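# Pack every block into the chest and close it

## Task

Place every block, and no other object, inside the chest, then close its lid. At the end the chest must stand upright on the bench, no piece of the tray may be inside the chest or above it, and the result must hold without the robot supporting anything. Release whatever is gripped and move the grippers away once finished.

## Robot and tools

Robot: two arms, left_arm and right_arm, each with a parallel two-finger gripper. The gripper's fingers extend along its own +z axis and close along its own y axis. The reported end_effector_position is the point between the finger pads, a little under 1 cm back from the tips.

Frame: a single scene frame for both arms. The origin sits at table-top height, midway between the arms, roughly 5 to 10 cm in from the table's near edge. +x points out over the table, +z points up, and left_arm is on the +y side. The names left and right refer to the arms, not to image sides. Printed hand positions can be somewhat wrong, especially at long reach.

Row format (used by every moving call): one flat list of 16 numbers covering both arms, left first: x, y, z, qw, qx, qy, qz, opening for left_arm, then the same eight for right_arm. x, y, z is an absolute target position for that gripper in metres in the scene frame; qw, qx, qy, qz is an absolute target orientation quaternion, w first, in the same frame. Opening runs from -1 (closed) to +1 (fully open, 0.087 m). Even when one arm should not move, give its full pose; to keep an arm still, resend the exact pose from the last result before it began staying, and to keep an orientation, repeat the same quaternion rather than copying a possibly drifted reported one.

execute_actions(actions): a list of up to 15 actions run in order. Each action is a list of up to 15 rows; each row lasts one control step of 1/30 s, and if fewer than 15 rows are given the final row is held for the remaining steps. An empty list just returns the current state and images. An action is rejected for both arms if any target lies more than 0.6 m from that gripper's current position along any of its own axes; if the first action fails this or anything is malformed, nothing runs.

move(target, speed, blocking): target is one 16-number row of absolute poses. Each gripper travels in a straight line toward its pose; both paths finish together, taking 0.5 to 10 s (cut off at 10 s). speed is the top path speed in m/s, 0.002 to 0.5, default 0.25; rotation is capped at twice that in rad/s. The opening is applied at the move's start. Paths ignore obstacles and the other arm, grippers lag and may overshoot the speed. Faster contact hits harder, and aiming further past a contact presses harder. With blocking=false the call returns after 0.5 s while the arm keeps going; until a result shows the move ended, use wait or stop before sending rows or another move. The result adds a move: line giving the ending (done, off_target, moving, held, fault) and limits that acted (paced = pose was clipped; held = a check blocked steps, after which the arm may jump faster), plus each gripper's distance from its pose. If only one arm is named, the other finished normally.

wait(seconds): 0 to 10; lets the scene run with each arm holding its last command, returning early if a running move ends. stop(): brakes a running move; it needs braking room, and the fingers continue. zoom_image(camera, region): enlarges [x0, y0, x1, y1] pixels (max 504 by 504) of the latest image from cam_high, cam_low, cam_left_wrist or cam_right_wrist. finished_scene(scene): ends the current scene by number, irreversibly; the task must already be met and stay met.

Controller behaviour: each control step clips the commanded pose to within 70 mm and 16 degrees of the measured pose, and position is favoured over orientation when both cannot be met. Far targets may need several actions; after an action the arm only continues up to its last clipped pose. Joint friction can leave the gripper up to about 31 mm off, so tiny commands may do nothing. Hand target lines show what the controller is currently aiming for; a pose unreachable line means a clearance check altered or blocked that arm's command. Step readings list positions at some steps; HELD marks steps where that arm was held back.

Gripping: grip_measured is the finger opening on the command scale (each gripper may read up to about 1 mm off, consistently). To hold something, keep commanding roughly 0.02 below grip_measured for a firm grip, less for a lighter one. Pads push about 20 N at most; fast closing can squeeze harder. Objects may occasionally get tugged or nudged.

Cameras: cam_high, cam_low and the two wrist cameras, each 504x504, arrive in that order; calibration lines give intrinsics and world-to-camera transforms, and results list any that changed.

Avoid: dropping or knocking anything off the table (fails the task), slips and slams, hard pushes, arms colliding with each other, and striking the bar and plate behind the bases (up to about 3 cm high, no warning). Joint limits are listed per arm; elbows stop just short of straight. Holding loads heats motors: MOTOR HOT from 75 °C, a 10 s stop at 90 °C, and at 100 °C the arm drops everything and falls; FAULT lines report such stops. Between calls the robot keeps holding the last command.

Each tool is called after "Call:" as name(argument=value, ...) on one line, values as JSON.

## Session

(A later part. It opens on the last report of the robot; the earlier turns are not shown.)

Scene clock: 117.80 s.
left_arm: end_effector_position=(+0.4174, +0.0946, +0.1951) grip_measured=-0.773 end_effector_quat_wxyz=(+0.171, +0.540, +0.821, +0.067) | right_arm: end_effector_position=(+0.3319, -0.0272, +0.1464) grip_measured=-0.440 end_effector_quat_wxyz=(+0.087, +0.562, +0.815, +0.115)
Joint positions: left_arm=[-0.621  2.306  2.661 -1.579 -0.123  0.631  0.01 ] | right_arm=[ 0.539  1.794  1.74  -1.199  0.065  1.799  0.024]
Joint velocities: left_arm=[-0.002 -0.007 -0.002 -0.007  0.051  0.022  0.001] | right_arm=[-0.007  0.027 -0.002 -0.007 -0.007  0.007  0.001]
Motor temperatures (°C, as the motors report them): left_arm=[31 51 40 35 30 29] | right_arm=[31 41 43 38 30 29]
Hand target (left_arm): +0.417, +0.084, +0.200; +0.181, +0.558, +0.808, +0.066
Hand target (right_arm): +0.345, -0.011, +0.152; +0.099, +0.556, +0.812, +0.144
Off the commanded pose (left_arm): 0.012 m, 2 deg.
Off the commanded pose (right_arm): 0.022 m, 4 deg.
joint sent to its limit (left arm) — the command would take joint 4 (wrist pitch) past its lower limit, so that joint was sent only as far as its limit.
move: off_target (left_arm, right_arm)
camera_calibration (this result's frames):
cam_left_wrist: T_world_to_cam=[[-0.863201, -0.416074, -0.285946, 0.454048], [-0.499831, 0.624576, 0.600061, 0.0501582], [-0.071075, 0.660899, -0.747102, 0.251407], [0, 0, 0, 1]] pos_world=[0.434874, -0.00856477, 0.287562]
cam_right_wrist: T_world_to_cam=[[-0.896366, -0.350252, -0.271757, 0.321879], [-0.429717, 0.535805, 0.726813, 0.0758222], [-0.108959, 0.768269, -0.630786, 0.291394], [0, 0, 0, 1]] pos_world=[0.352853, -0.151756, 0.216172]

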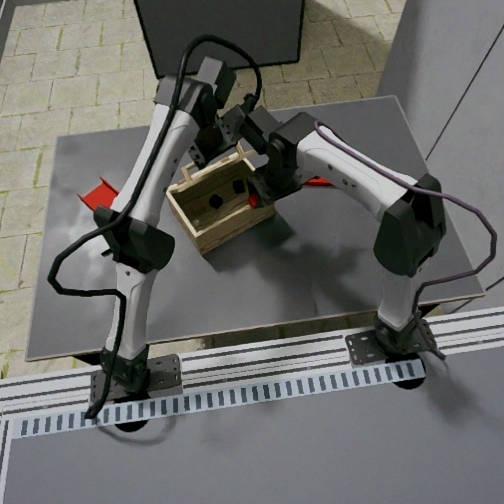

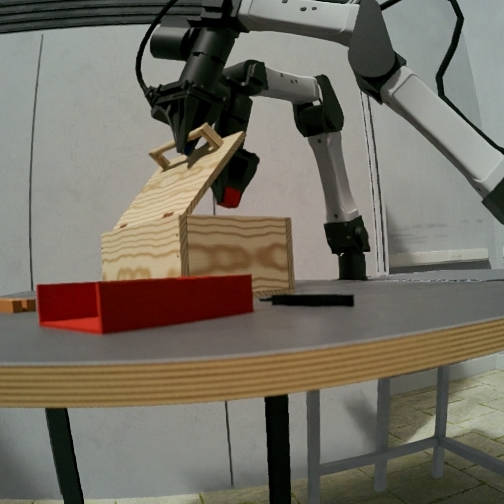

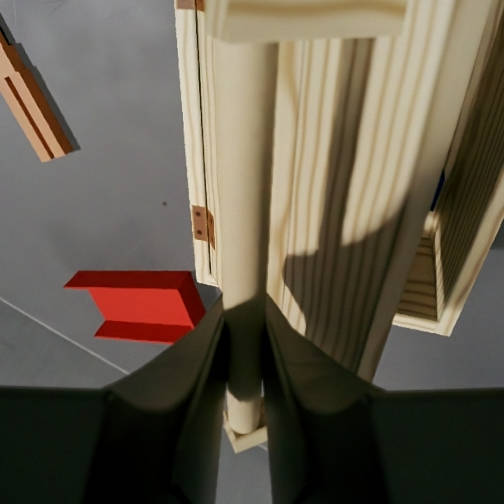

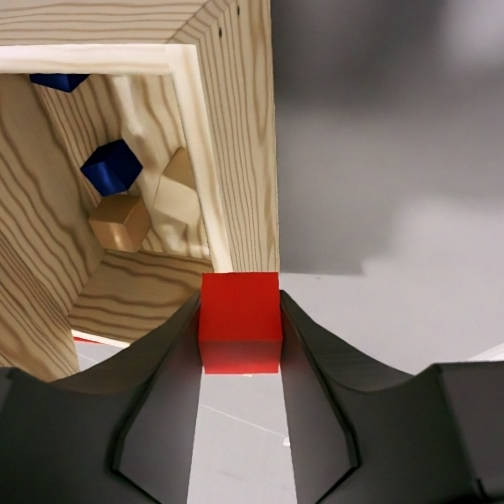

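Call:
move(target=[0.42,0.092,0.2,0.172,0.54,0.82,0.067,-0.79,0.32,-0.07,0.13,0.155,0.542,0.794,0.2276,-0.48], speed=0.08)

Call:
move(target=[0.42,0.092,0.2,0.172,0.54,0.82,0.067,-0.79,0.395,-0.035,0.12,0.155,0.542,0.794,0.2276,-0.48], speed=0.05)

Scene clock: 143.70 s.
left_arm: end_effector_position=(+0.4175, +0.0951, +0.1950) grip_measured=-0.773 end_effector_quat_wxyz=(+0.171, +0.538, +0.823, +0.066) | right_arm: end_effector_position=(+0.3190, -0.0661, +0.1232) grip_measured=-0.440 end_effector_quat_wxyz=(+0.147, +0.544, +0.797, +0.216)
Joint positions: left_arm=[-0.619  2.306  2.661 -1.579 -0.121  0.628  0.01 ] | right_arm=[ 0.474  1.456  1.179 -0.732  0.066  1.719  0.024]
Joint velocities: left_arm=[ 0.012 -0.002 -0.022  0.037  0.037 -0.051  0.001] | right_arm=[-0.002 -0.002  0.007  0.081  0.007 -0.007  0.   ]
Motor temperatures (°C, as the motors report them): left_arm=[31 51 41 35 30 29] | right_arm=[32 44 46 40 30 29]
Hand target (left_arm): +0.420, +0.092, +0.200; +0.181, +0.541, +0.819, +0.068
Hand target (right_arm): +0.320, -0.069, +0.128; +0.155, +0.543, +0.793, +0.227
Off the commanded pose (left_arm): 0.006 m, 0 deg.
Off the commanded pose (right_arm): 0.008 m, 2 deg.
joint sent to its limit (left arm) — the command would take joint 4 (wrist pitch) past its lower limit, so that joint was sent only as far as its limit.
move: done
camera_calibration (this result's frames):
cam_left_wrist: T_world_to_cam=[[-0.862102, -0.419665, -0.284009, 0.453845], [-0.501281, 0.624279, 0.599161, 0.0508261], [-0.0741462, 0.658906, -0.748562, 0.252791], [0, 0, 0, 1]] pos_world=[0.435482, -0.00783253, 0.287673]
cam_right_wrist: T_world_to_cam=[[-0.807773, -0.32269, -0.493329, 0.291264], [-0.589356, 0.460151, 0.664019, 0.161645], [0.0127336, 0.827123, -0.561877, 0.2618], [0, 0, 0, 1]] pos_world=[0.327208, -0.196934, 0.183453]

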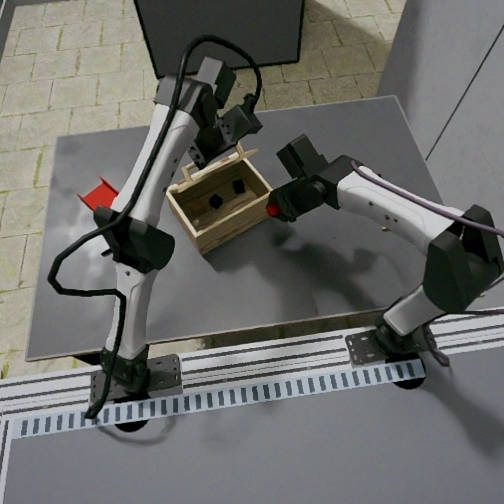

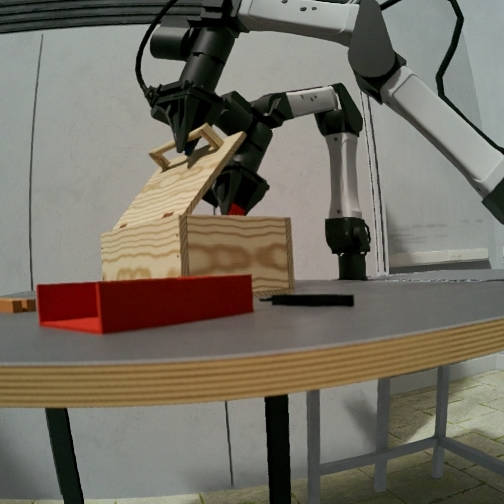

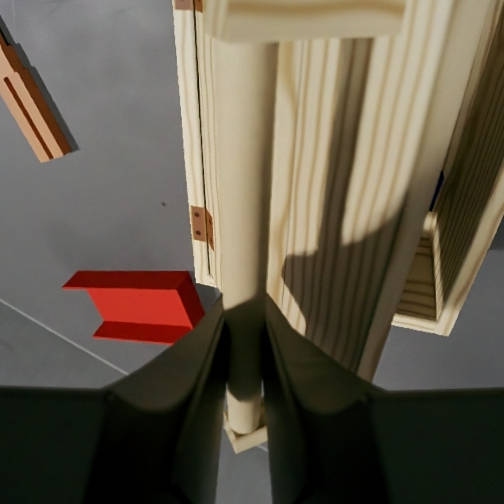

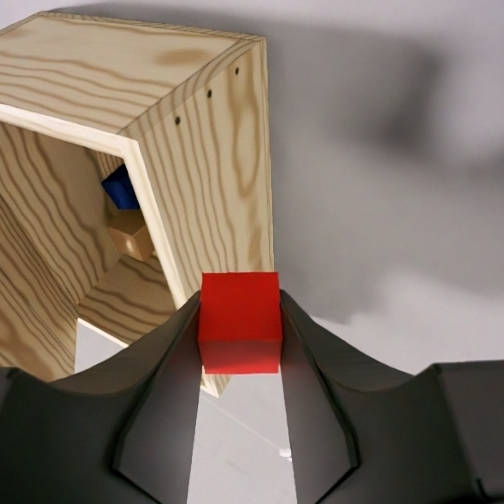

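Scene clock: 145.63 s.
left_arm: end_effector_position=(+0.4177, +0.0950, +0.1941) grip_measured=-0.774 end_effector_quat_wxyz=(+0.170, +0.539, +0.823, +0.066) | right_arm: end_effector_position=(+0.3860, -0.0355, +0.1163) grip_measured=-0.440 end_effector_quat_wxyz=(+0.149, +0.543, +0.797, +0.218)
Joint positions: left_arm=[-0.619  2.308  2.661 -1.579 -0.121  0.628  0.01 ] | right_arm=[ 0.453  1.732  1.441 -0.712  0.056  1.699  0.024]
Joint velocities: left_arm=[-0.012  0.002 -0.022  0.066  0.022  0.022  0.001] | right_arm=[ 0.007  0.002 -0.002 -0.022 -0.007  0.051  0.   ]
Motor temperatures (°C, as the motors report them): left_arm=[31 51 41 35 30 29] | right_arm=[32 44 46 40 30 29]
Hand target (left_arm): +0.420, +0.092, +0.200; +0.181, +0.541, +0.819, +0.068
Hand target (right_arm): +0.395, -0.035, +0.121; +0.155, +0.542, +0.794, +0.227
Off the commanded pose (left_arm): 0.007 m, 0 deg.
Off the commanded pose (right_arm): 0.010 m, 1 deg.
joint sent to its limit (left arm) — the command would take joint 4 (wrist pitch) past its lower limit, so that joint was sent only as far as its limit.
move: done
camera_calibration (this result's frames):
cam_left_wrist: T_world_to_cam=[[-0.862455, -0.419407, -0.283318, 0.453745], [-0.500501, 0.62343, 0.600695, 0.0508887], [-0.0753064, 0.659873, -0.747594, 0.252422], [0, 0, 0, 1]] pos_world=[0.435813, -0.00798782, 0.286695]
cam_right_wrist: T_world_to_cam=[[-0.804414, -0.323218, -0.498446, 0.351153], [-0.593878, 0.458801, 0.660916, 0.193675], [0.0150676, 0.827666, -0.561018, 0.230786], [0, 0, 0, 1]] pos_world=[0.394015, -0.166373, 0.176503]

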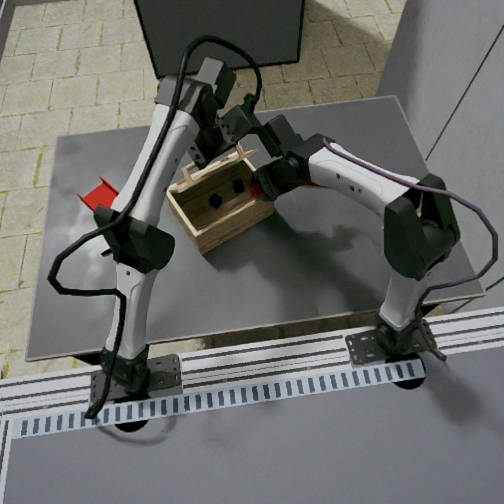

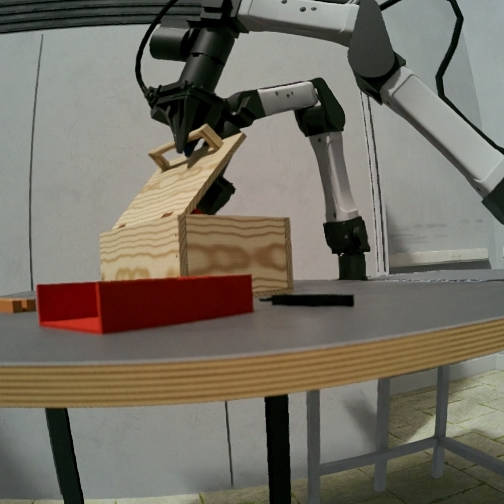

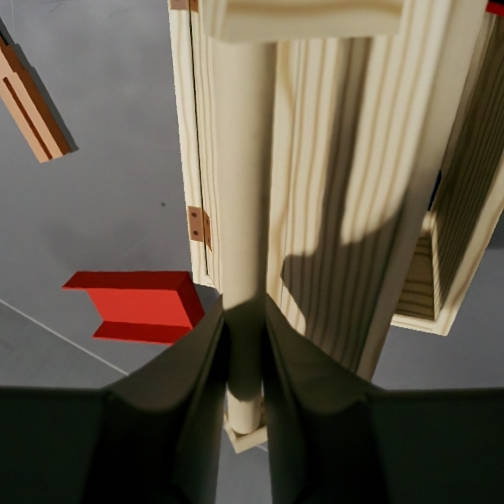

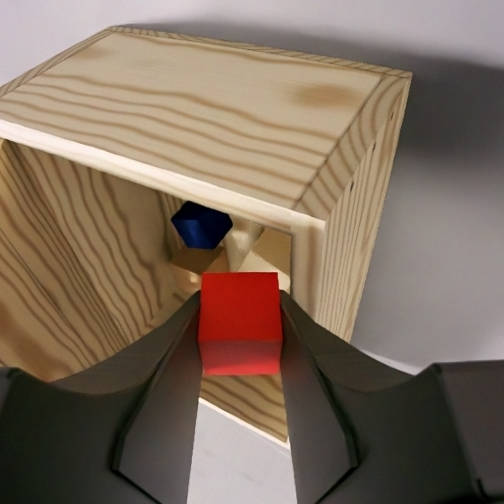

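Descend along the gripper axis.

Call:
move(target=[0.42,0.092,0.2,0.172,0.54,0.82,0.067,-0.79,0.42,-0.022,0.06,0.155,0.542,0.794,0.2276,-0.48], speed=0.04)

Scene clock: 152.50 s.
left_arm: end_effector_position=(+0.4194, +0.0955, +0.1943) grip_measured=-0.774 end_effector_quat_wxyz=(+0.173, +0.528, +0.828, +0.069) | right_arm: end_effector_position=(+0.4210, -0.0129, +0.0905) grip_measured=-0.440 end_effector_quat_wxyz=(+0.159, +0.535, +0.788, +0.258)
Joint positions: left_arm=[-0.618  2.309  2.661 -1.572 -0.13   0.607  0.01 ] | right_arm=[ 0.453  1.845  1.432 -0.505  0.039  1.699  0.024]
Joint velocities: left_arm=[ 0.007  0.007 -0.002 -0.007 -0.037  0.007  0.001] | right_arm=[-0.002 -0.012  0.007  0.037 -0.022 -0.037 -0.   ]
Motor temperatures (°C, as the motors report them): left_arm=[31 52 42 35 30 29] | right_arm=[32 44 47 40 30 29]
Hand target (left_arm): +0.420, +0.092, +0.200; +0.181, +0.540, +0.819, +0.068
Hand target (right_arm): +0.419, -0.022, +0.061; +0.155, +0.542, +0.794, +0.227
Off the commanded pose (left_arm): 0.007 m, 2 deg.
Off the commanded pose (right_arm): 0.032 m, 4 deg.
joint sent to its limit (left arm) — the command would take joint 4 (wrist pitch) past its lower limit, so that joint was sent only as far as its limit.
move: off_target (right_arm)
camera_calibration (this result's frames):
cam_left_wrist: T_world_to_cam=[[-0.849724, -0.441143, -0.288726, 0.453243], [-0.520348, 0.613521, 0.593994, 0.0619043], [-0.0848967, 0.654969, -0.750871, 0.257471], [0, 0, 0, 1]] pos_world=[0.439202, -0.00667001, 0.28742]
cam_right_wrist: T_world_to_cam=[[-0.765724, -0.302911, -0.567372, 0.363946], [-0.641804, 0.417307, 0.643384, 0.242364], [0.0418802, 0.856796, -0.513952, 0.181877], [0, 0, 0, 1]] pos_world=[0.426616, -0.146728, 0.144036]

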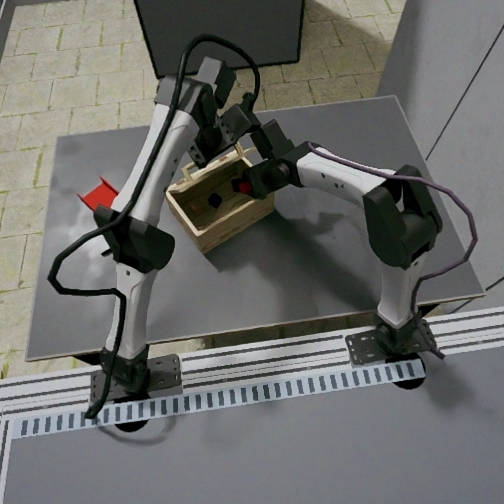

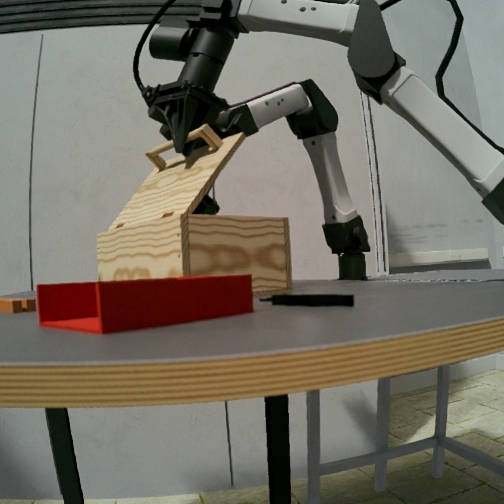

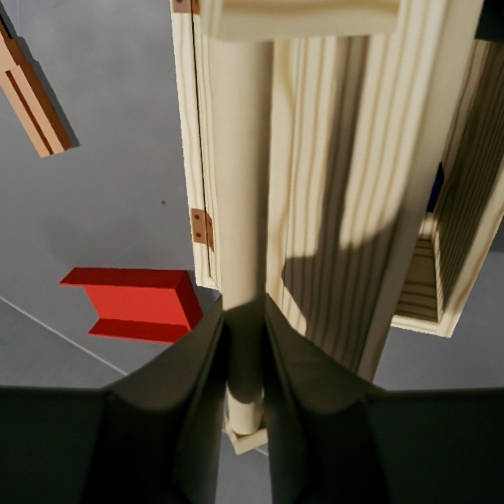

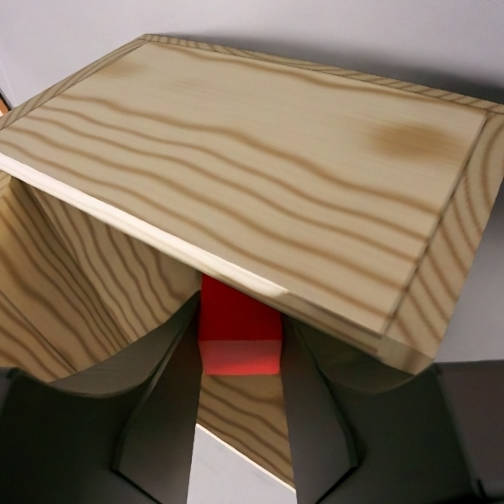

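Call:
execute_actions(actions=[[[0.42,0.092,0.2,0.172,0.54,0.82,0.067,-0.79,0.421,-0.013,0.09,0.159,0.535,0.788,0.258,-0.25]],[[0.42,0.092,0.2,0.172,0.54,0.82,0.067,-0.79,0.421,-0.013,0.09,0.159,0.535,0.788,0.258,-0.25]]])

Call:
move(target=[0.42,0.092,0.2,0.172,0.54,0.82,0.067,-0.79,0.385,-0.035,0.125,0.155,0.542,0.794,0.2276,-0.25], speed=0.08)

Call:
move(target=[0.42,0.092,0.2,0.172,0.54,0.82,0.067,-0.79,0.32,-0.07,0.135,0.155,0.542,0.794,0.2276,-0.25], speed=0.1)

Call:
move(target=[0.42,0.092,0.2,0.172,0.54,0.82,0.067,-0.79,0.2,-0.3,0.15,0.155,0.542,0.794,0.2276,-0.25])

Call:
zoom_image(camera="cam_high", region=[130,100,350,300])

Scene clock: 182.80 s.
left_arm: end_effector_position=(+0.4201, +0.0952, +0.1955) grip_measured=-0.774 end_effector_quat_wxyz=(+0.176, +0.527, +0.829, +0.069) | right_arm: end_effector_position=(+0.4227, -0.0110, +0.0932) grip_measured=-0.251 end_effector_quat_wxyz=(+0.161, +0.534, +0.787, +0.265)
Joint positions: left_arm=[-0.617  2.309  2.665 -1.57  -0.13   0.605  0.01 ] | right_arm=[ 0.453  1.844  1.432 -0.493  0.035  1.7    0.033]
Joint velocities: left_arm=[ 0.002  0.017 -0.007 -0.051 -0.022 -0.037  0.   ] | right_arm=[-0.022  0.022 -0.002  0.037 -0.037  0.066  0.001]
Motor temperatures (°C, as the motors report them): left_arm=[31 53 43 35 30 29] | right_arm=[32 44 44 41 30 29]
Hand target (left_arm): +0.420, +0.092, +0.200; +0.181, +0.540, +0.819, +0.068
Hand target (right_arm): +0.421, -0.013, +0.090; +0.159, +0.535, +0.788, +0.258
Off the commanded pose (left_arm): 0.006 m, 2 deg.
Off the commanded pose (right_arm): 0.004 m, 1 deg.
joint sent to its limit (left arm) — the command would take joint 4 (wrist pitch) past its lower limit, so that joint was sent only as far as its limit.
Step readings (end_effector_position; steps 1 to 15: 1st action; 16 to 30: 2nd action):
0: left_arm (+0.4194, +0.0955, +0.1943) | right_arm (+0.4210, -0.0129, +0.0905)
1: left_arm (+0.4196, +0.0954, +0.1944) | right_arm (+0.4214, -0.0120, +0.0912)
2: left_arm (+0.4201, +0.0952, +0.1952) | right_arm (+0.4223, -0.0113, +0.0927)
4: left_arm (+0.4201, +0.0952, +0.1955) | right_arm (+0.4226, -0.0111, +0.0931)
8: left_arm (+0.4201, +0.0952, +0.1955) | right_arm (+0.4227, -0.0110, +0.0932)
15: left_arm (+0.4201, +0.0952, +0.1955) | right_arm (+0.4227, -0.0110, +0.0932)
16: left_arm (+0.4201, +0.0952, +0.1955) | right_arm (+0.4227, -0.0110, +0.0932)
17: left_arm (+0.4201, +0.0952, +0.1955) | right_arm (+0.4227, -0.0110, +0.0932)
19: left_arm (+0.4201, +0.0952, +0.1955) | right_arm (+0.4227, -0.0110, +0.0932)
23: left_arm (+0.4201, +0.0952, +0.1955) | right_arm (+0.4227, -0.0110, +0.0932)
30: end_effector_position above
camera_calibration (this result's frames):
cam_left_wrist: T_world_to_cam=[[-0.847396, -0.444038, -0.291118, 0.453794], [-0.524476, 0.614577, 0.589254, 0.0643075], [-0.0827367, 0.652016, -0.753678, 0.258508], [0, 0, 0, 1]] pos_world=[0.439659, -0.00657171, 0.289046]
cam_right_wrist: T_world_to_cam=[[-0.759317, -0.298681, -0.578124, 0.365689], [-0.649128, 0.409809, 0.640851, 0.244254], [0.0455104, 0.861886, -0.505057, 0.179328], [0, 0, 0, 1]] pos_world=[0.428064, -0.145433, 0.145454]

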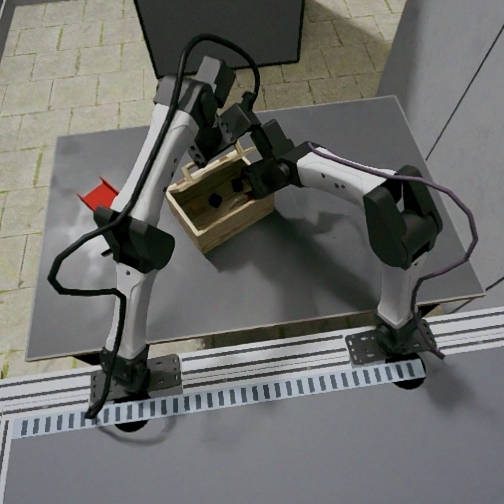

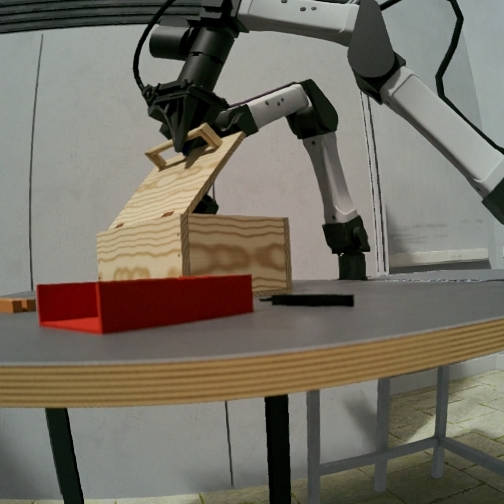

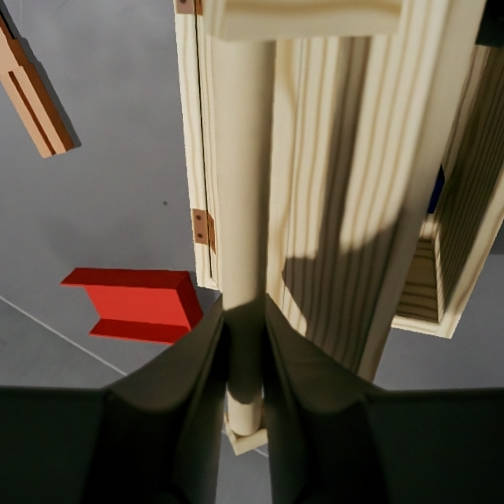

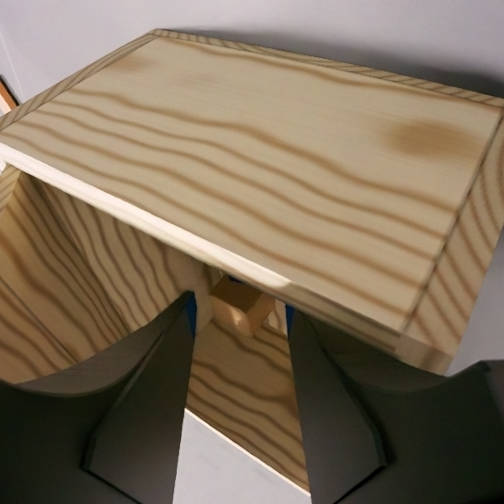

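Scene clock: 183.97 s.
left_arm: end_effector_position=(+0.4185, +0.0956, +0.1946) grip_measured=-0.774 end_effector_quat_wxyz=(+0.172, +0.533, +0.826, +0.067) | right_arm: end_effector_position=(+0.3888, -0.0326, +0.1182) grip_measured=-0.250 end_effector_quat_wxyz=(+0.151, +0.541, +0.795, +0.230)
Joint positions: left_arm=[-0.617  2.31   2.665 -1.578 -0.124  0.617  0.01 ] | right_arm=[ 0.453  1.729  1.432 -0.683  0.049  1.7    0.033]
Joint velocities: left_arm=[-0.007 -0.002 -0.002 -0.037  0.037 -0.022 -0.001] | right_arm=[-0.002 -0.007 -0.002  0.066 -0.037  0.022 -0.001]
Motor temperatures (°C, as the motors report them): left_arm=[31 53 43 35 30 29] | right_arm=[32 45 44 41 30 29]
Hand target (left_arm): +0.420, +0.092, +0.200; +0.181, +0.540, +0.819, +0.068
Hand target (right_arm): +0.384, -0.035, +0.124; +0.155, +0.542, +0.794, +0.228
Off the commanded pose (left_arm): 0.007 m, 1 deg.
Off the commanded pose (right_arm): 0.008 m, 1 deg.
joint sent to its limit (left arm) — the command would take joint 4 (wrist pitch) past its lower limit, so that joint was sent only as far as its limit.
move: done
camera_calibration (this result's frames):
cam_left_wrist: T_world_to_cam=[[-0.855745, -0.432051, -0.284663, 0.453492], [-0.510917, 0.618821, 0.596678, 0.056236], [-0.0816397, 0.656043, -0.750295, 0.255953], [0, 0, 0, 1]] pos_world=[0.437701, -0.00678457, 0.287578]
cam_right_wrist: T_world_to_cam=[[-0.794787, -0.317345, -0.517306, 0.353946], [-0.606492, 0.446123, 0.658135, 0.19757], [0.0219263, 0.836819, -0.54704, 0.225355], [0, 0, 0, 1]] pos_world=[0.396195, -0.164399, 0.176349]

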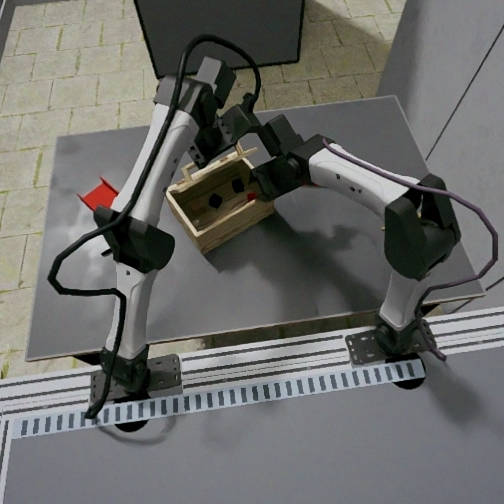

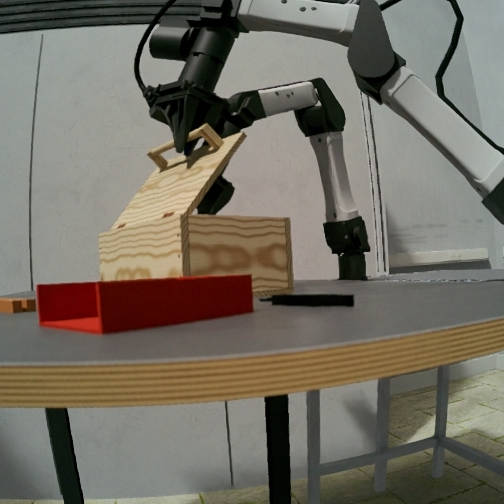

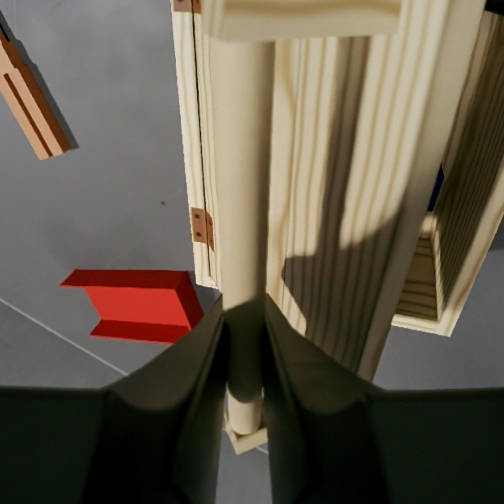

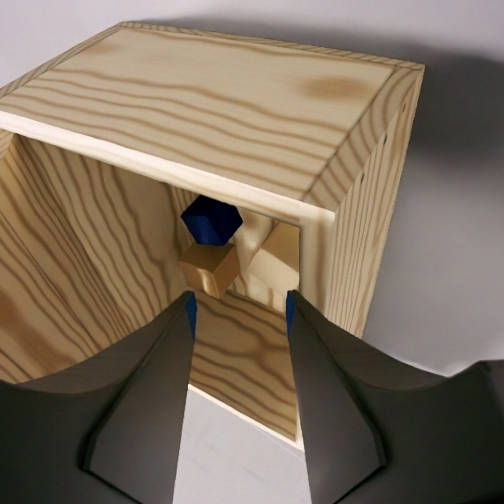

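Scene clock: 185.13 s.
left_arm: end_effector_position=(+0.4183, +0.0950, +0.1944) grip_measured=-0.774 end_effector_quat_wxyz=(+0.171, +0.535, +0.825, +0.065) | right_arm: end_effector_position=(+0.3285, -0.0670, +0.1358) grip_measured=-0.250 end_effector_quat_wxyz=(+0.156, +0.542, +0.792, +0.236)
Joint positions: left_arm=[-0.617  2.31   2.665 -1.579 -0.119  0.622  0.01 ] | right_arm=[ 0.453  1.448  1.197 -0.712  0.054  1.703  0.033]
Joint velocities: left_arm=[-0.002 -0.012 -0.012 -0.037 -0.051  0.007 -0.001] | right_arm=[-0.007 -0.007  0.002  0.007  0.022  0.051 -0.   ]
Motor temperatures (°C, as the motors report them): left_arm=[31 53 43 35 30 29] | right_arm=[32 45 44 41 30 29]
Hand target (left_arm): +0.420, +0.092, +0.200; +0.181, +0.540, +0.819, +0.068
Hand target (right_arm): +0.320, -0.070, +0.134; +0.155, +0.542, +0.794, +0.228
Off the commanded pose (left_arm): 0.007 m, 1 deg.
Off the commanded pose (right_arm): 0.009 m, 1 deg.
joint sent to its limit (left arm) — the command would take joint 4 (wrist pitch) past its lower limit, so that joint was sent only as far as its limit.
move: done
camera_calibration (this result's frames):
cam_left_wrist: T_world_to_cam=[[-0.859282, -0.426856, -0.281829, 0.453384], [-0.505359, 0.62334, 0.596708, 0.0538241], [-0.0790335, 0.655165, -0.75134, 0.255412], [0, 0, 0, 1]] pos_world=[0.436971, -0.00735808, 0.28756]
cam_right_wrist: T_world_to_cam=[[-0.788466, -0.310547, -0.530926, 0.30446], [-0.614151, 0.444891, 0.651836, 0.168153], [0.0337788, 0.840019, -0.541504, 0.260695], [0, 0, 0, 1]] pos_world=[0.334522, -0.199249, 0.193205]

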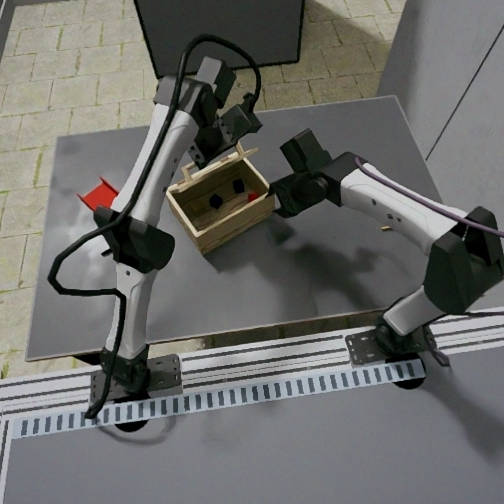

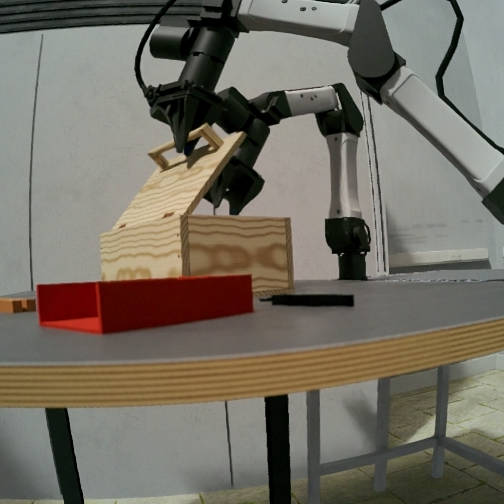

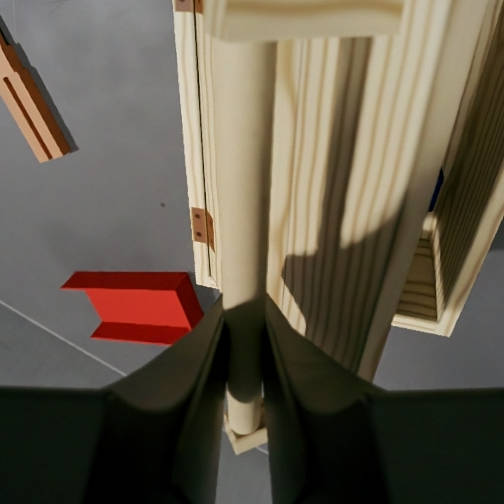

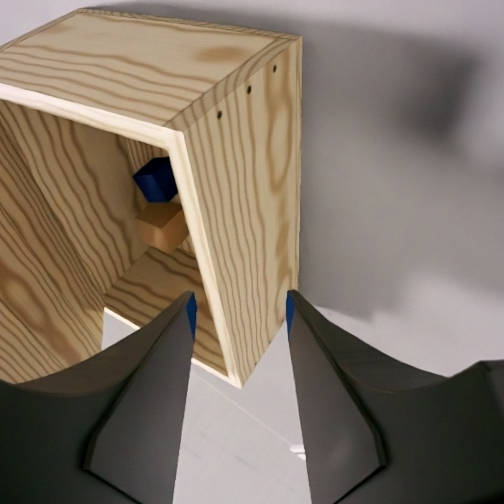

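Scene clock: 187.03 s.
left_arm: end_effector_position=(+0.4182, +0.0949, +0.1944) grip_measured=-0.774 end_effector_quat_wxyz=(+0.171, +0.535, +0.824, +0.064) | right_arm: end_effector_position=(+0.1977, -0.2933, +0.1441) grip_measured=-0.250 end_effector_quat_wxyz=(+0.155, +0.542, +0.795, +0.224)
Joint positions: left_arm=[-0.617  2.31   2.665 -1.579 -0.118  0.623  0.01 ] | right_arm=[-0.689  0.982  0.937 -1.196 -0.495  0.658  0.033]
Joint velocities: left_arm=[-0.007  0.002 -0.017  0.051 -0.022  0.007  0.001] | right_arm=[-0.002  0.022 -0.002  0.022 -0.037 -0.007 -0.   ]
Motor temperatures (°C, as the motors report them): left_arm=[31 53 43 35 30 29] | right_arm=[32 45 44 41 30 29]
Hand target (left_arm): +0.420, +0.092, +0.200; +0.181, +0.541, +0.819, +0.068
Hand target (right_arm): +0.199, -0.295, +0.147; +0.152, +0.542, +0.795, +0.225
Off the commanded pose (left_arm): 0.007 m, 1 deg.
Off the commanded pose (right_arm): 0.009 m, 0 deg.
joint sent to its limit (left arm) — the command would take joint 4 (wrist pitch) past its lower limit, so that joint was sent only as far as its limit.
move: done
camera_calibration (this result's frames):
cam_left_wrist: T_world_to_cam=[[-0.859643, -0.42646, -0.281328, 0.453306], [-0.504768, 0.623936, 0.596585, 0.0536072], [-0.0788887, 0.654856, -0.751625, 0.255485], [0, 0, 0, 1]] pos_world=[0.436895, -0.00743616, 0.287575]
cam_right_wrist: T_world_to_cam=[[-0.796006, -0.320931, -0.513204, 0.131377], [-0.604756, 0.457258, 0.652062, 0.18476], [0.0254, 0.829408, -0.558065, 0.460611], [0, 0, 0, 1]] pos_world=[0.204612, -0.424355, 0.204]

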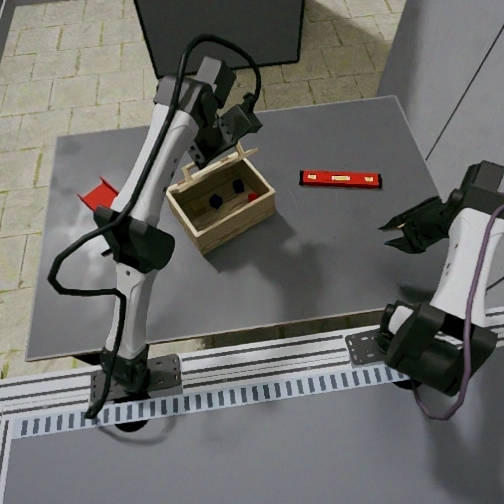

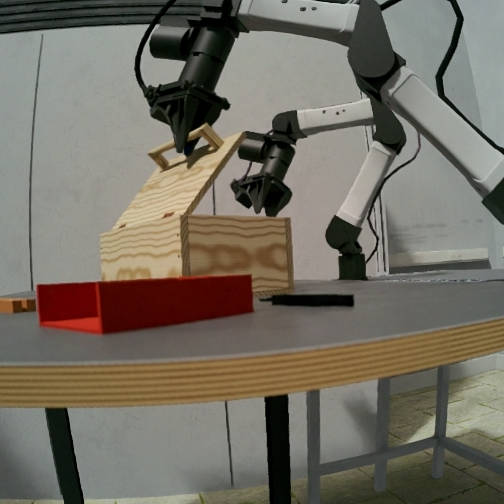

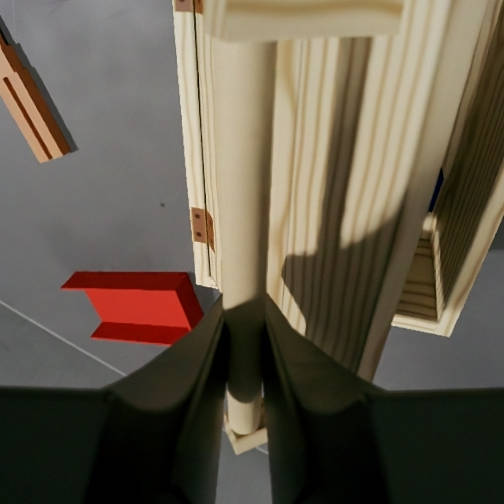

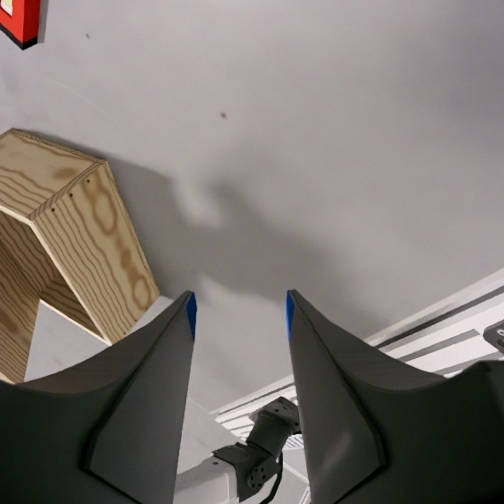

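Region (130, 100, 350, 300) of cam_high's 504x504 image, scaled by 2.291, with more detail than that image has; it fills the top 458 rows of this view, and the rest is white.

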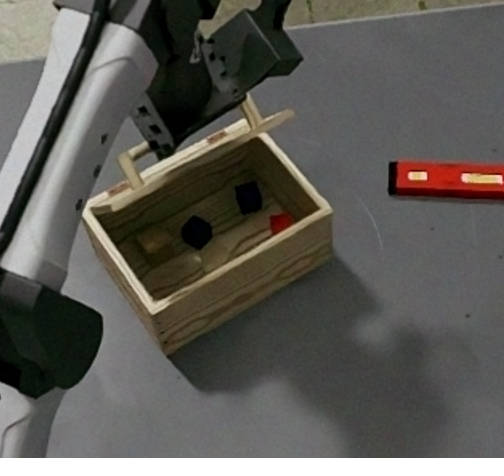

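Call:
move(target=[0.392,0.083,0.181,0.12,0.55,0.82,0.05,-0.79,0.2,-0.3,0.15,0.155,0.542,0.794,0.2276,-0.25], speed=0.05)

Call:
move(target=[0.367,0.074,0.152,0.08,0.55,0.83,0.04,-0.79,0.2,-0.3,0.15,0.155,0.542,0.794,0.2276,-0.25], speed=0.05)

Call:
move(target=[0.353,0.068,0.113,0.07,0.55,0.83,0.04,-0.79,0.2,-0.3,0.15,0.155,0.542,0.794,0.2276,-0.25], speed=0.04)

Scene clock: 199.30 s.
left_arm: end_effector_position=(+0.4021, +0.0867, +0.1843) grip_measured=-0.773 end_effector_quat_wxyz=(+0.148, +0.543, +0.824, +0.061) | right_arm: end_effector_position=(+0.1987, -0.2975, +0.1470) grip_measured=-0.250 end_effector_quat_wxyz=(+0.158, +0.541, +0.795, +0.227)
Joint positions: left_arm=[-0.651  2.279  2.573 -1.568 -0.122  0.599  0.01 ] | right_arm=[-0.714  0.995  0.952 -1.203 -0.508  0.633  0.033]
Joint velocities: left_arm=[ 0.002 -0.012 -0.002  0.022 -0.022 -0.022 -0.001] | right_arm=[ 0.002  0.002 -0.002  0.037  0.022  0.095 -0.   ]
Motor temperatures (°C, as the motors report them): left_arm=[31 53 43 36 30 29] | right_arm=[32 43 46 39 30 29]
Hand target (left_arm): +0.392, +0.083, +0.181; +0.135, +0.553, +0.821, +0.051
Hand target (right_arm): +0.200, -0.300, +0.150; +0.155, +0.542, +0.794, +0.227
Off the commanded pose (left_arm): 0.011 m, 4 deg.
Off the commanded pose (right_arm): 0.004 m, 0 deg.
joint sent to its limit (left arm) — the command would take joint 4 (wrist pitch) past its lower limit, so that joint was sent only as far as its limit.
move: off_target (left_arm)
camera_calibration (this result's frames):
cam_left_wrist: T_world_to_cam=[[-0.875387, -0.411354, -0.253939, 0.43312], [-0.472222, 0.615209, 0.631288, 0.0378804], [-0.103458, 0.672537, -0.732796, 0.256827], [0, 0, 0, 1]] pos_world=[0.423607, -0.017864, 0.274274]
cam_right_wrist: T_world_to_cam=[[-0.791728, -0.321105, -0.519671, 0.132338], [-0.610162, 0.456727, 0.647382, 0.186987], [0.0294696, 0.829634, -0.55753, 0.464913], [0, 0, 0, 1]] pos_world=[0.205168, -0.428615, 0.206923]

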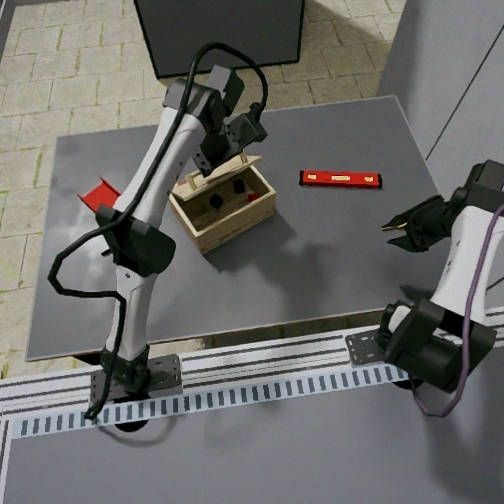

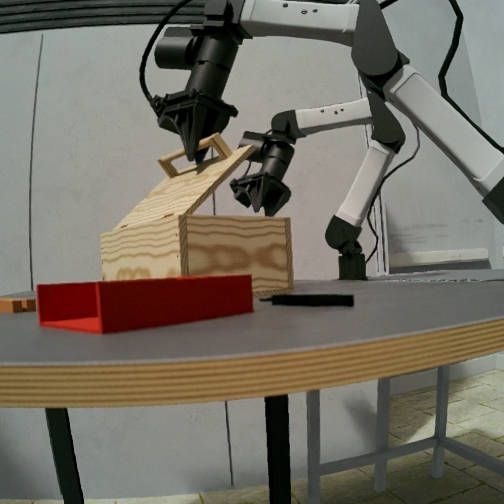

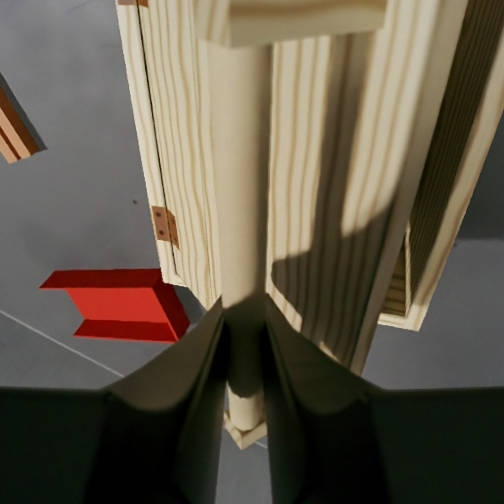

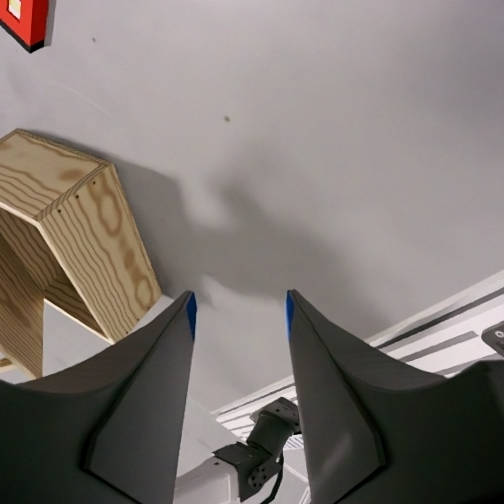

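Scene clock: 201.00 s.
left_arm: end_effector_position=(+0.3757, +0.0751, +0.1544) grip_measured=-0.776 end_effector_quat_wxyz=(+0.092, +0.544, +0.833, +0.046) | right_arm: end_effector_position=(+0.1986, -0.2973, +0.1471) grip_measured=-0.250 end_effector_quat_wxyz=(+0.158, +0.540, +0.795, +0.227)
Joint positions: left_arm=[-0.694  2.279  2.458 -1.572 -0.101  0.538  0.01 ] | right_arm=[-0.714  0.995  0.952 -1.204 -0.509  0.632  0.033]
Joint velocities: left_arm=[ 0.002  0.002  0.002 -0.051 -0.007 -0.022 -0.001] | right_arm=[ 0.002 -0.007 -0.002  0.022 -0.022 -0.051  0.   ]
Motor temperatures (°C, as the motors report them): left_arm=[31 53 43 35 30 29] | right_arm=[32 42 46 39 30 29]
Hand target (left_arm): +0.367, +0.074, +0.152; +0.081, +0.550, +0.830, +0.040
Hand target (right_arm): +0.200, -0.300, +0.150; +0.155, +0.542, +0.794, +0.228
Off the commanded pose (left_arm): 0.009 m, 2 deg.
Off the commanded pose (right_arm): 0.004 m, 0 deg.
joint sent to its limit (left arm) — the command would take joint 4 (wrist pitch) past its lower limit, so that joint was sent only as far as its limit.
move: done
camera_calibration (this result's frames):
cam_left_wrist: T_world_to_cam=[[-0.894583, -0.413343, -0.169911, 0.391993], [-0.404535, 0.587384, 0.700951, 0.0173585], [-0.18993, 0.695793, -0.692675, 0.2646], [0, 0, 0, 1]] pos_world=[0.407948, -0.0322754, 0.237718]
cam_right_wrist: T_world_to_cam=[[-0.791326, -0.321793, -0.519858, 0.132056], [-0.610729, 0.455697, 0.647572, 0.186593], [0.028514, 0.829933, -0.557133, 0.464992], [0, 0, 0, 1]] pos_world=[0.205198, -0.428448, 0.20688]

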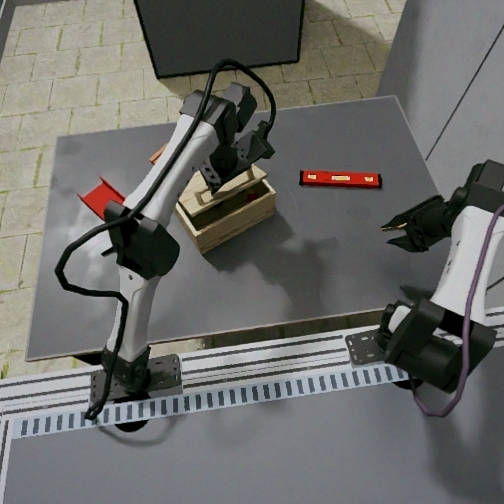

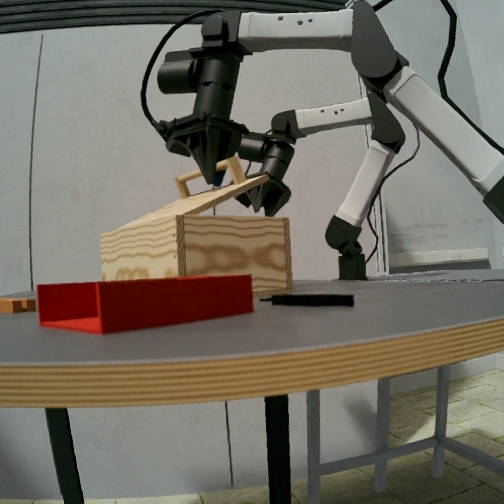

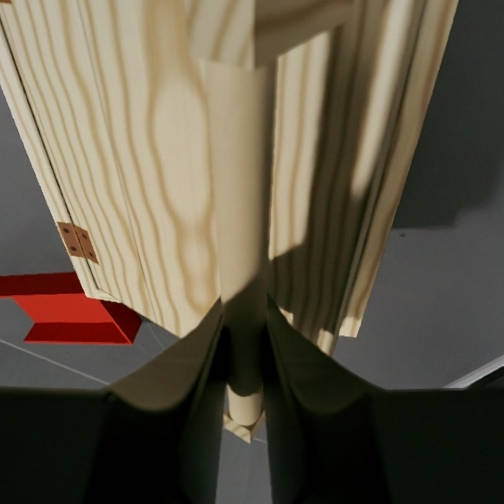

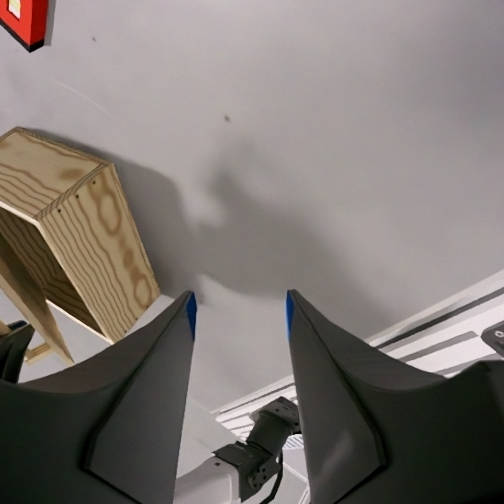

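Scene clock: 202.50 s.
left_arm: end_effector_position=(+0.3590, +0.0685, +0.1141) grip_measured=-0.781 end_effector_quat_wxyz=(+0.075, +0.546, +0.833, +0.042) | right_arm: end_effector_position=(+0.1986, -0.2973, +0.1471) grip_measured=-0.250 end_effector_quat_wxyz=(+0.158, +0.540, +0.795, +0.227)
Joint positions: left_arm=[-0.725  2.194  2.15  -1.386 -0.096  0.508  0.01 ] | right_arm=[-0.714  0.995  0.952 -1.204 -0.509  0.631  0.033]
Joint velocities: left_arm=[-0.012 -0.017 -0.012 -0.022 -0.037 -0.022 -0.002] | right_arm=[ 0.002 -0.012 -0.007 -0.066 -0.037 -0.022  0.002]
Motor temperatures (°C, as the motors report them): left_arm=[31 53 42 35 30 29] | right_arm=[32 42 46 39 30 29]
Hand target (left_arm): +0.353, +0.068, +0.113; +0.070, +0.551, +0.831, +0.040
Hand target (right_arm): +0.200, -0.300, +0.150; +0.155, +0.542, +0.794, +0.228
Off the commanded pose (left_arm): 0.006 m, 1 deg.
Off the commanded pose (right_arm): 0.004 m, 0 deg.
move: done
camera_calibration (this result's frames):
cam_left_wrist: T_world_to_cam=[[-0.900789, -0.409376, -0.144883, 0.366623], [-0.379149, 0.57875, 0.722008, 0.0318042], [-0.211722, 0.705308, -0.676546, 0.243399], [0, 0, 0, 1]] pos_world=[0.393841, -0.0399913, 0.194825]
cam_right_wrist: T_world_to_cam=[[-0.791184, -0.322147, -0.519855, 0.131906], [-0.610923, 0.455622, 0.647442, 0.186629], [0.0282862, 0.829837, -0.557288, 0.465031], [0, 0, 0, 1]] pos_world=[0.205224, -0.42844, 0.206897]

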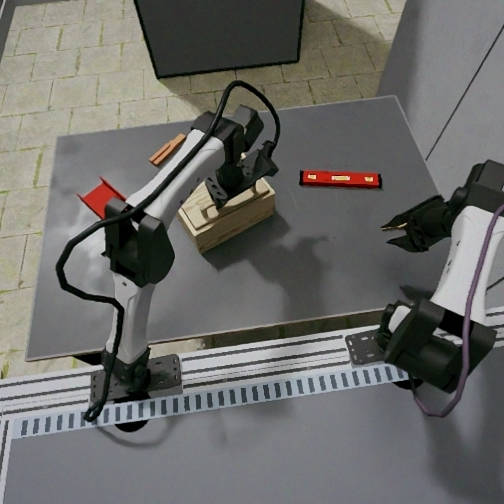

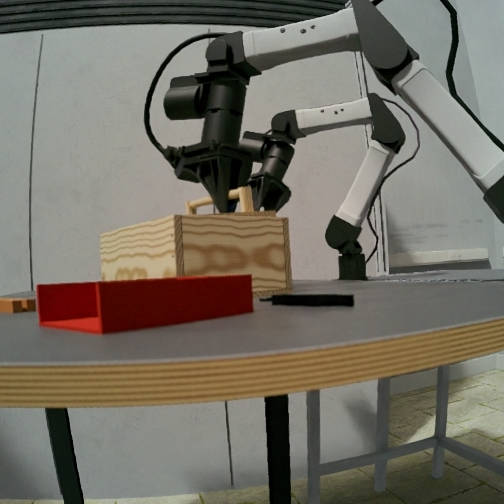

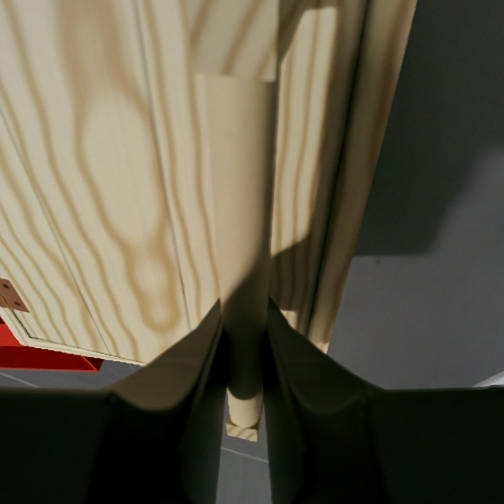

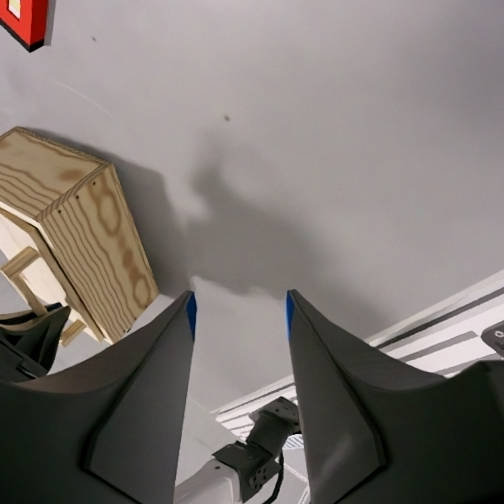

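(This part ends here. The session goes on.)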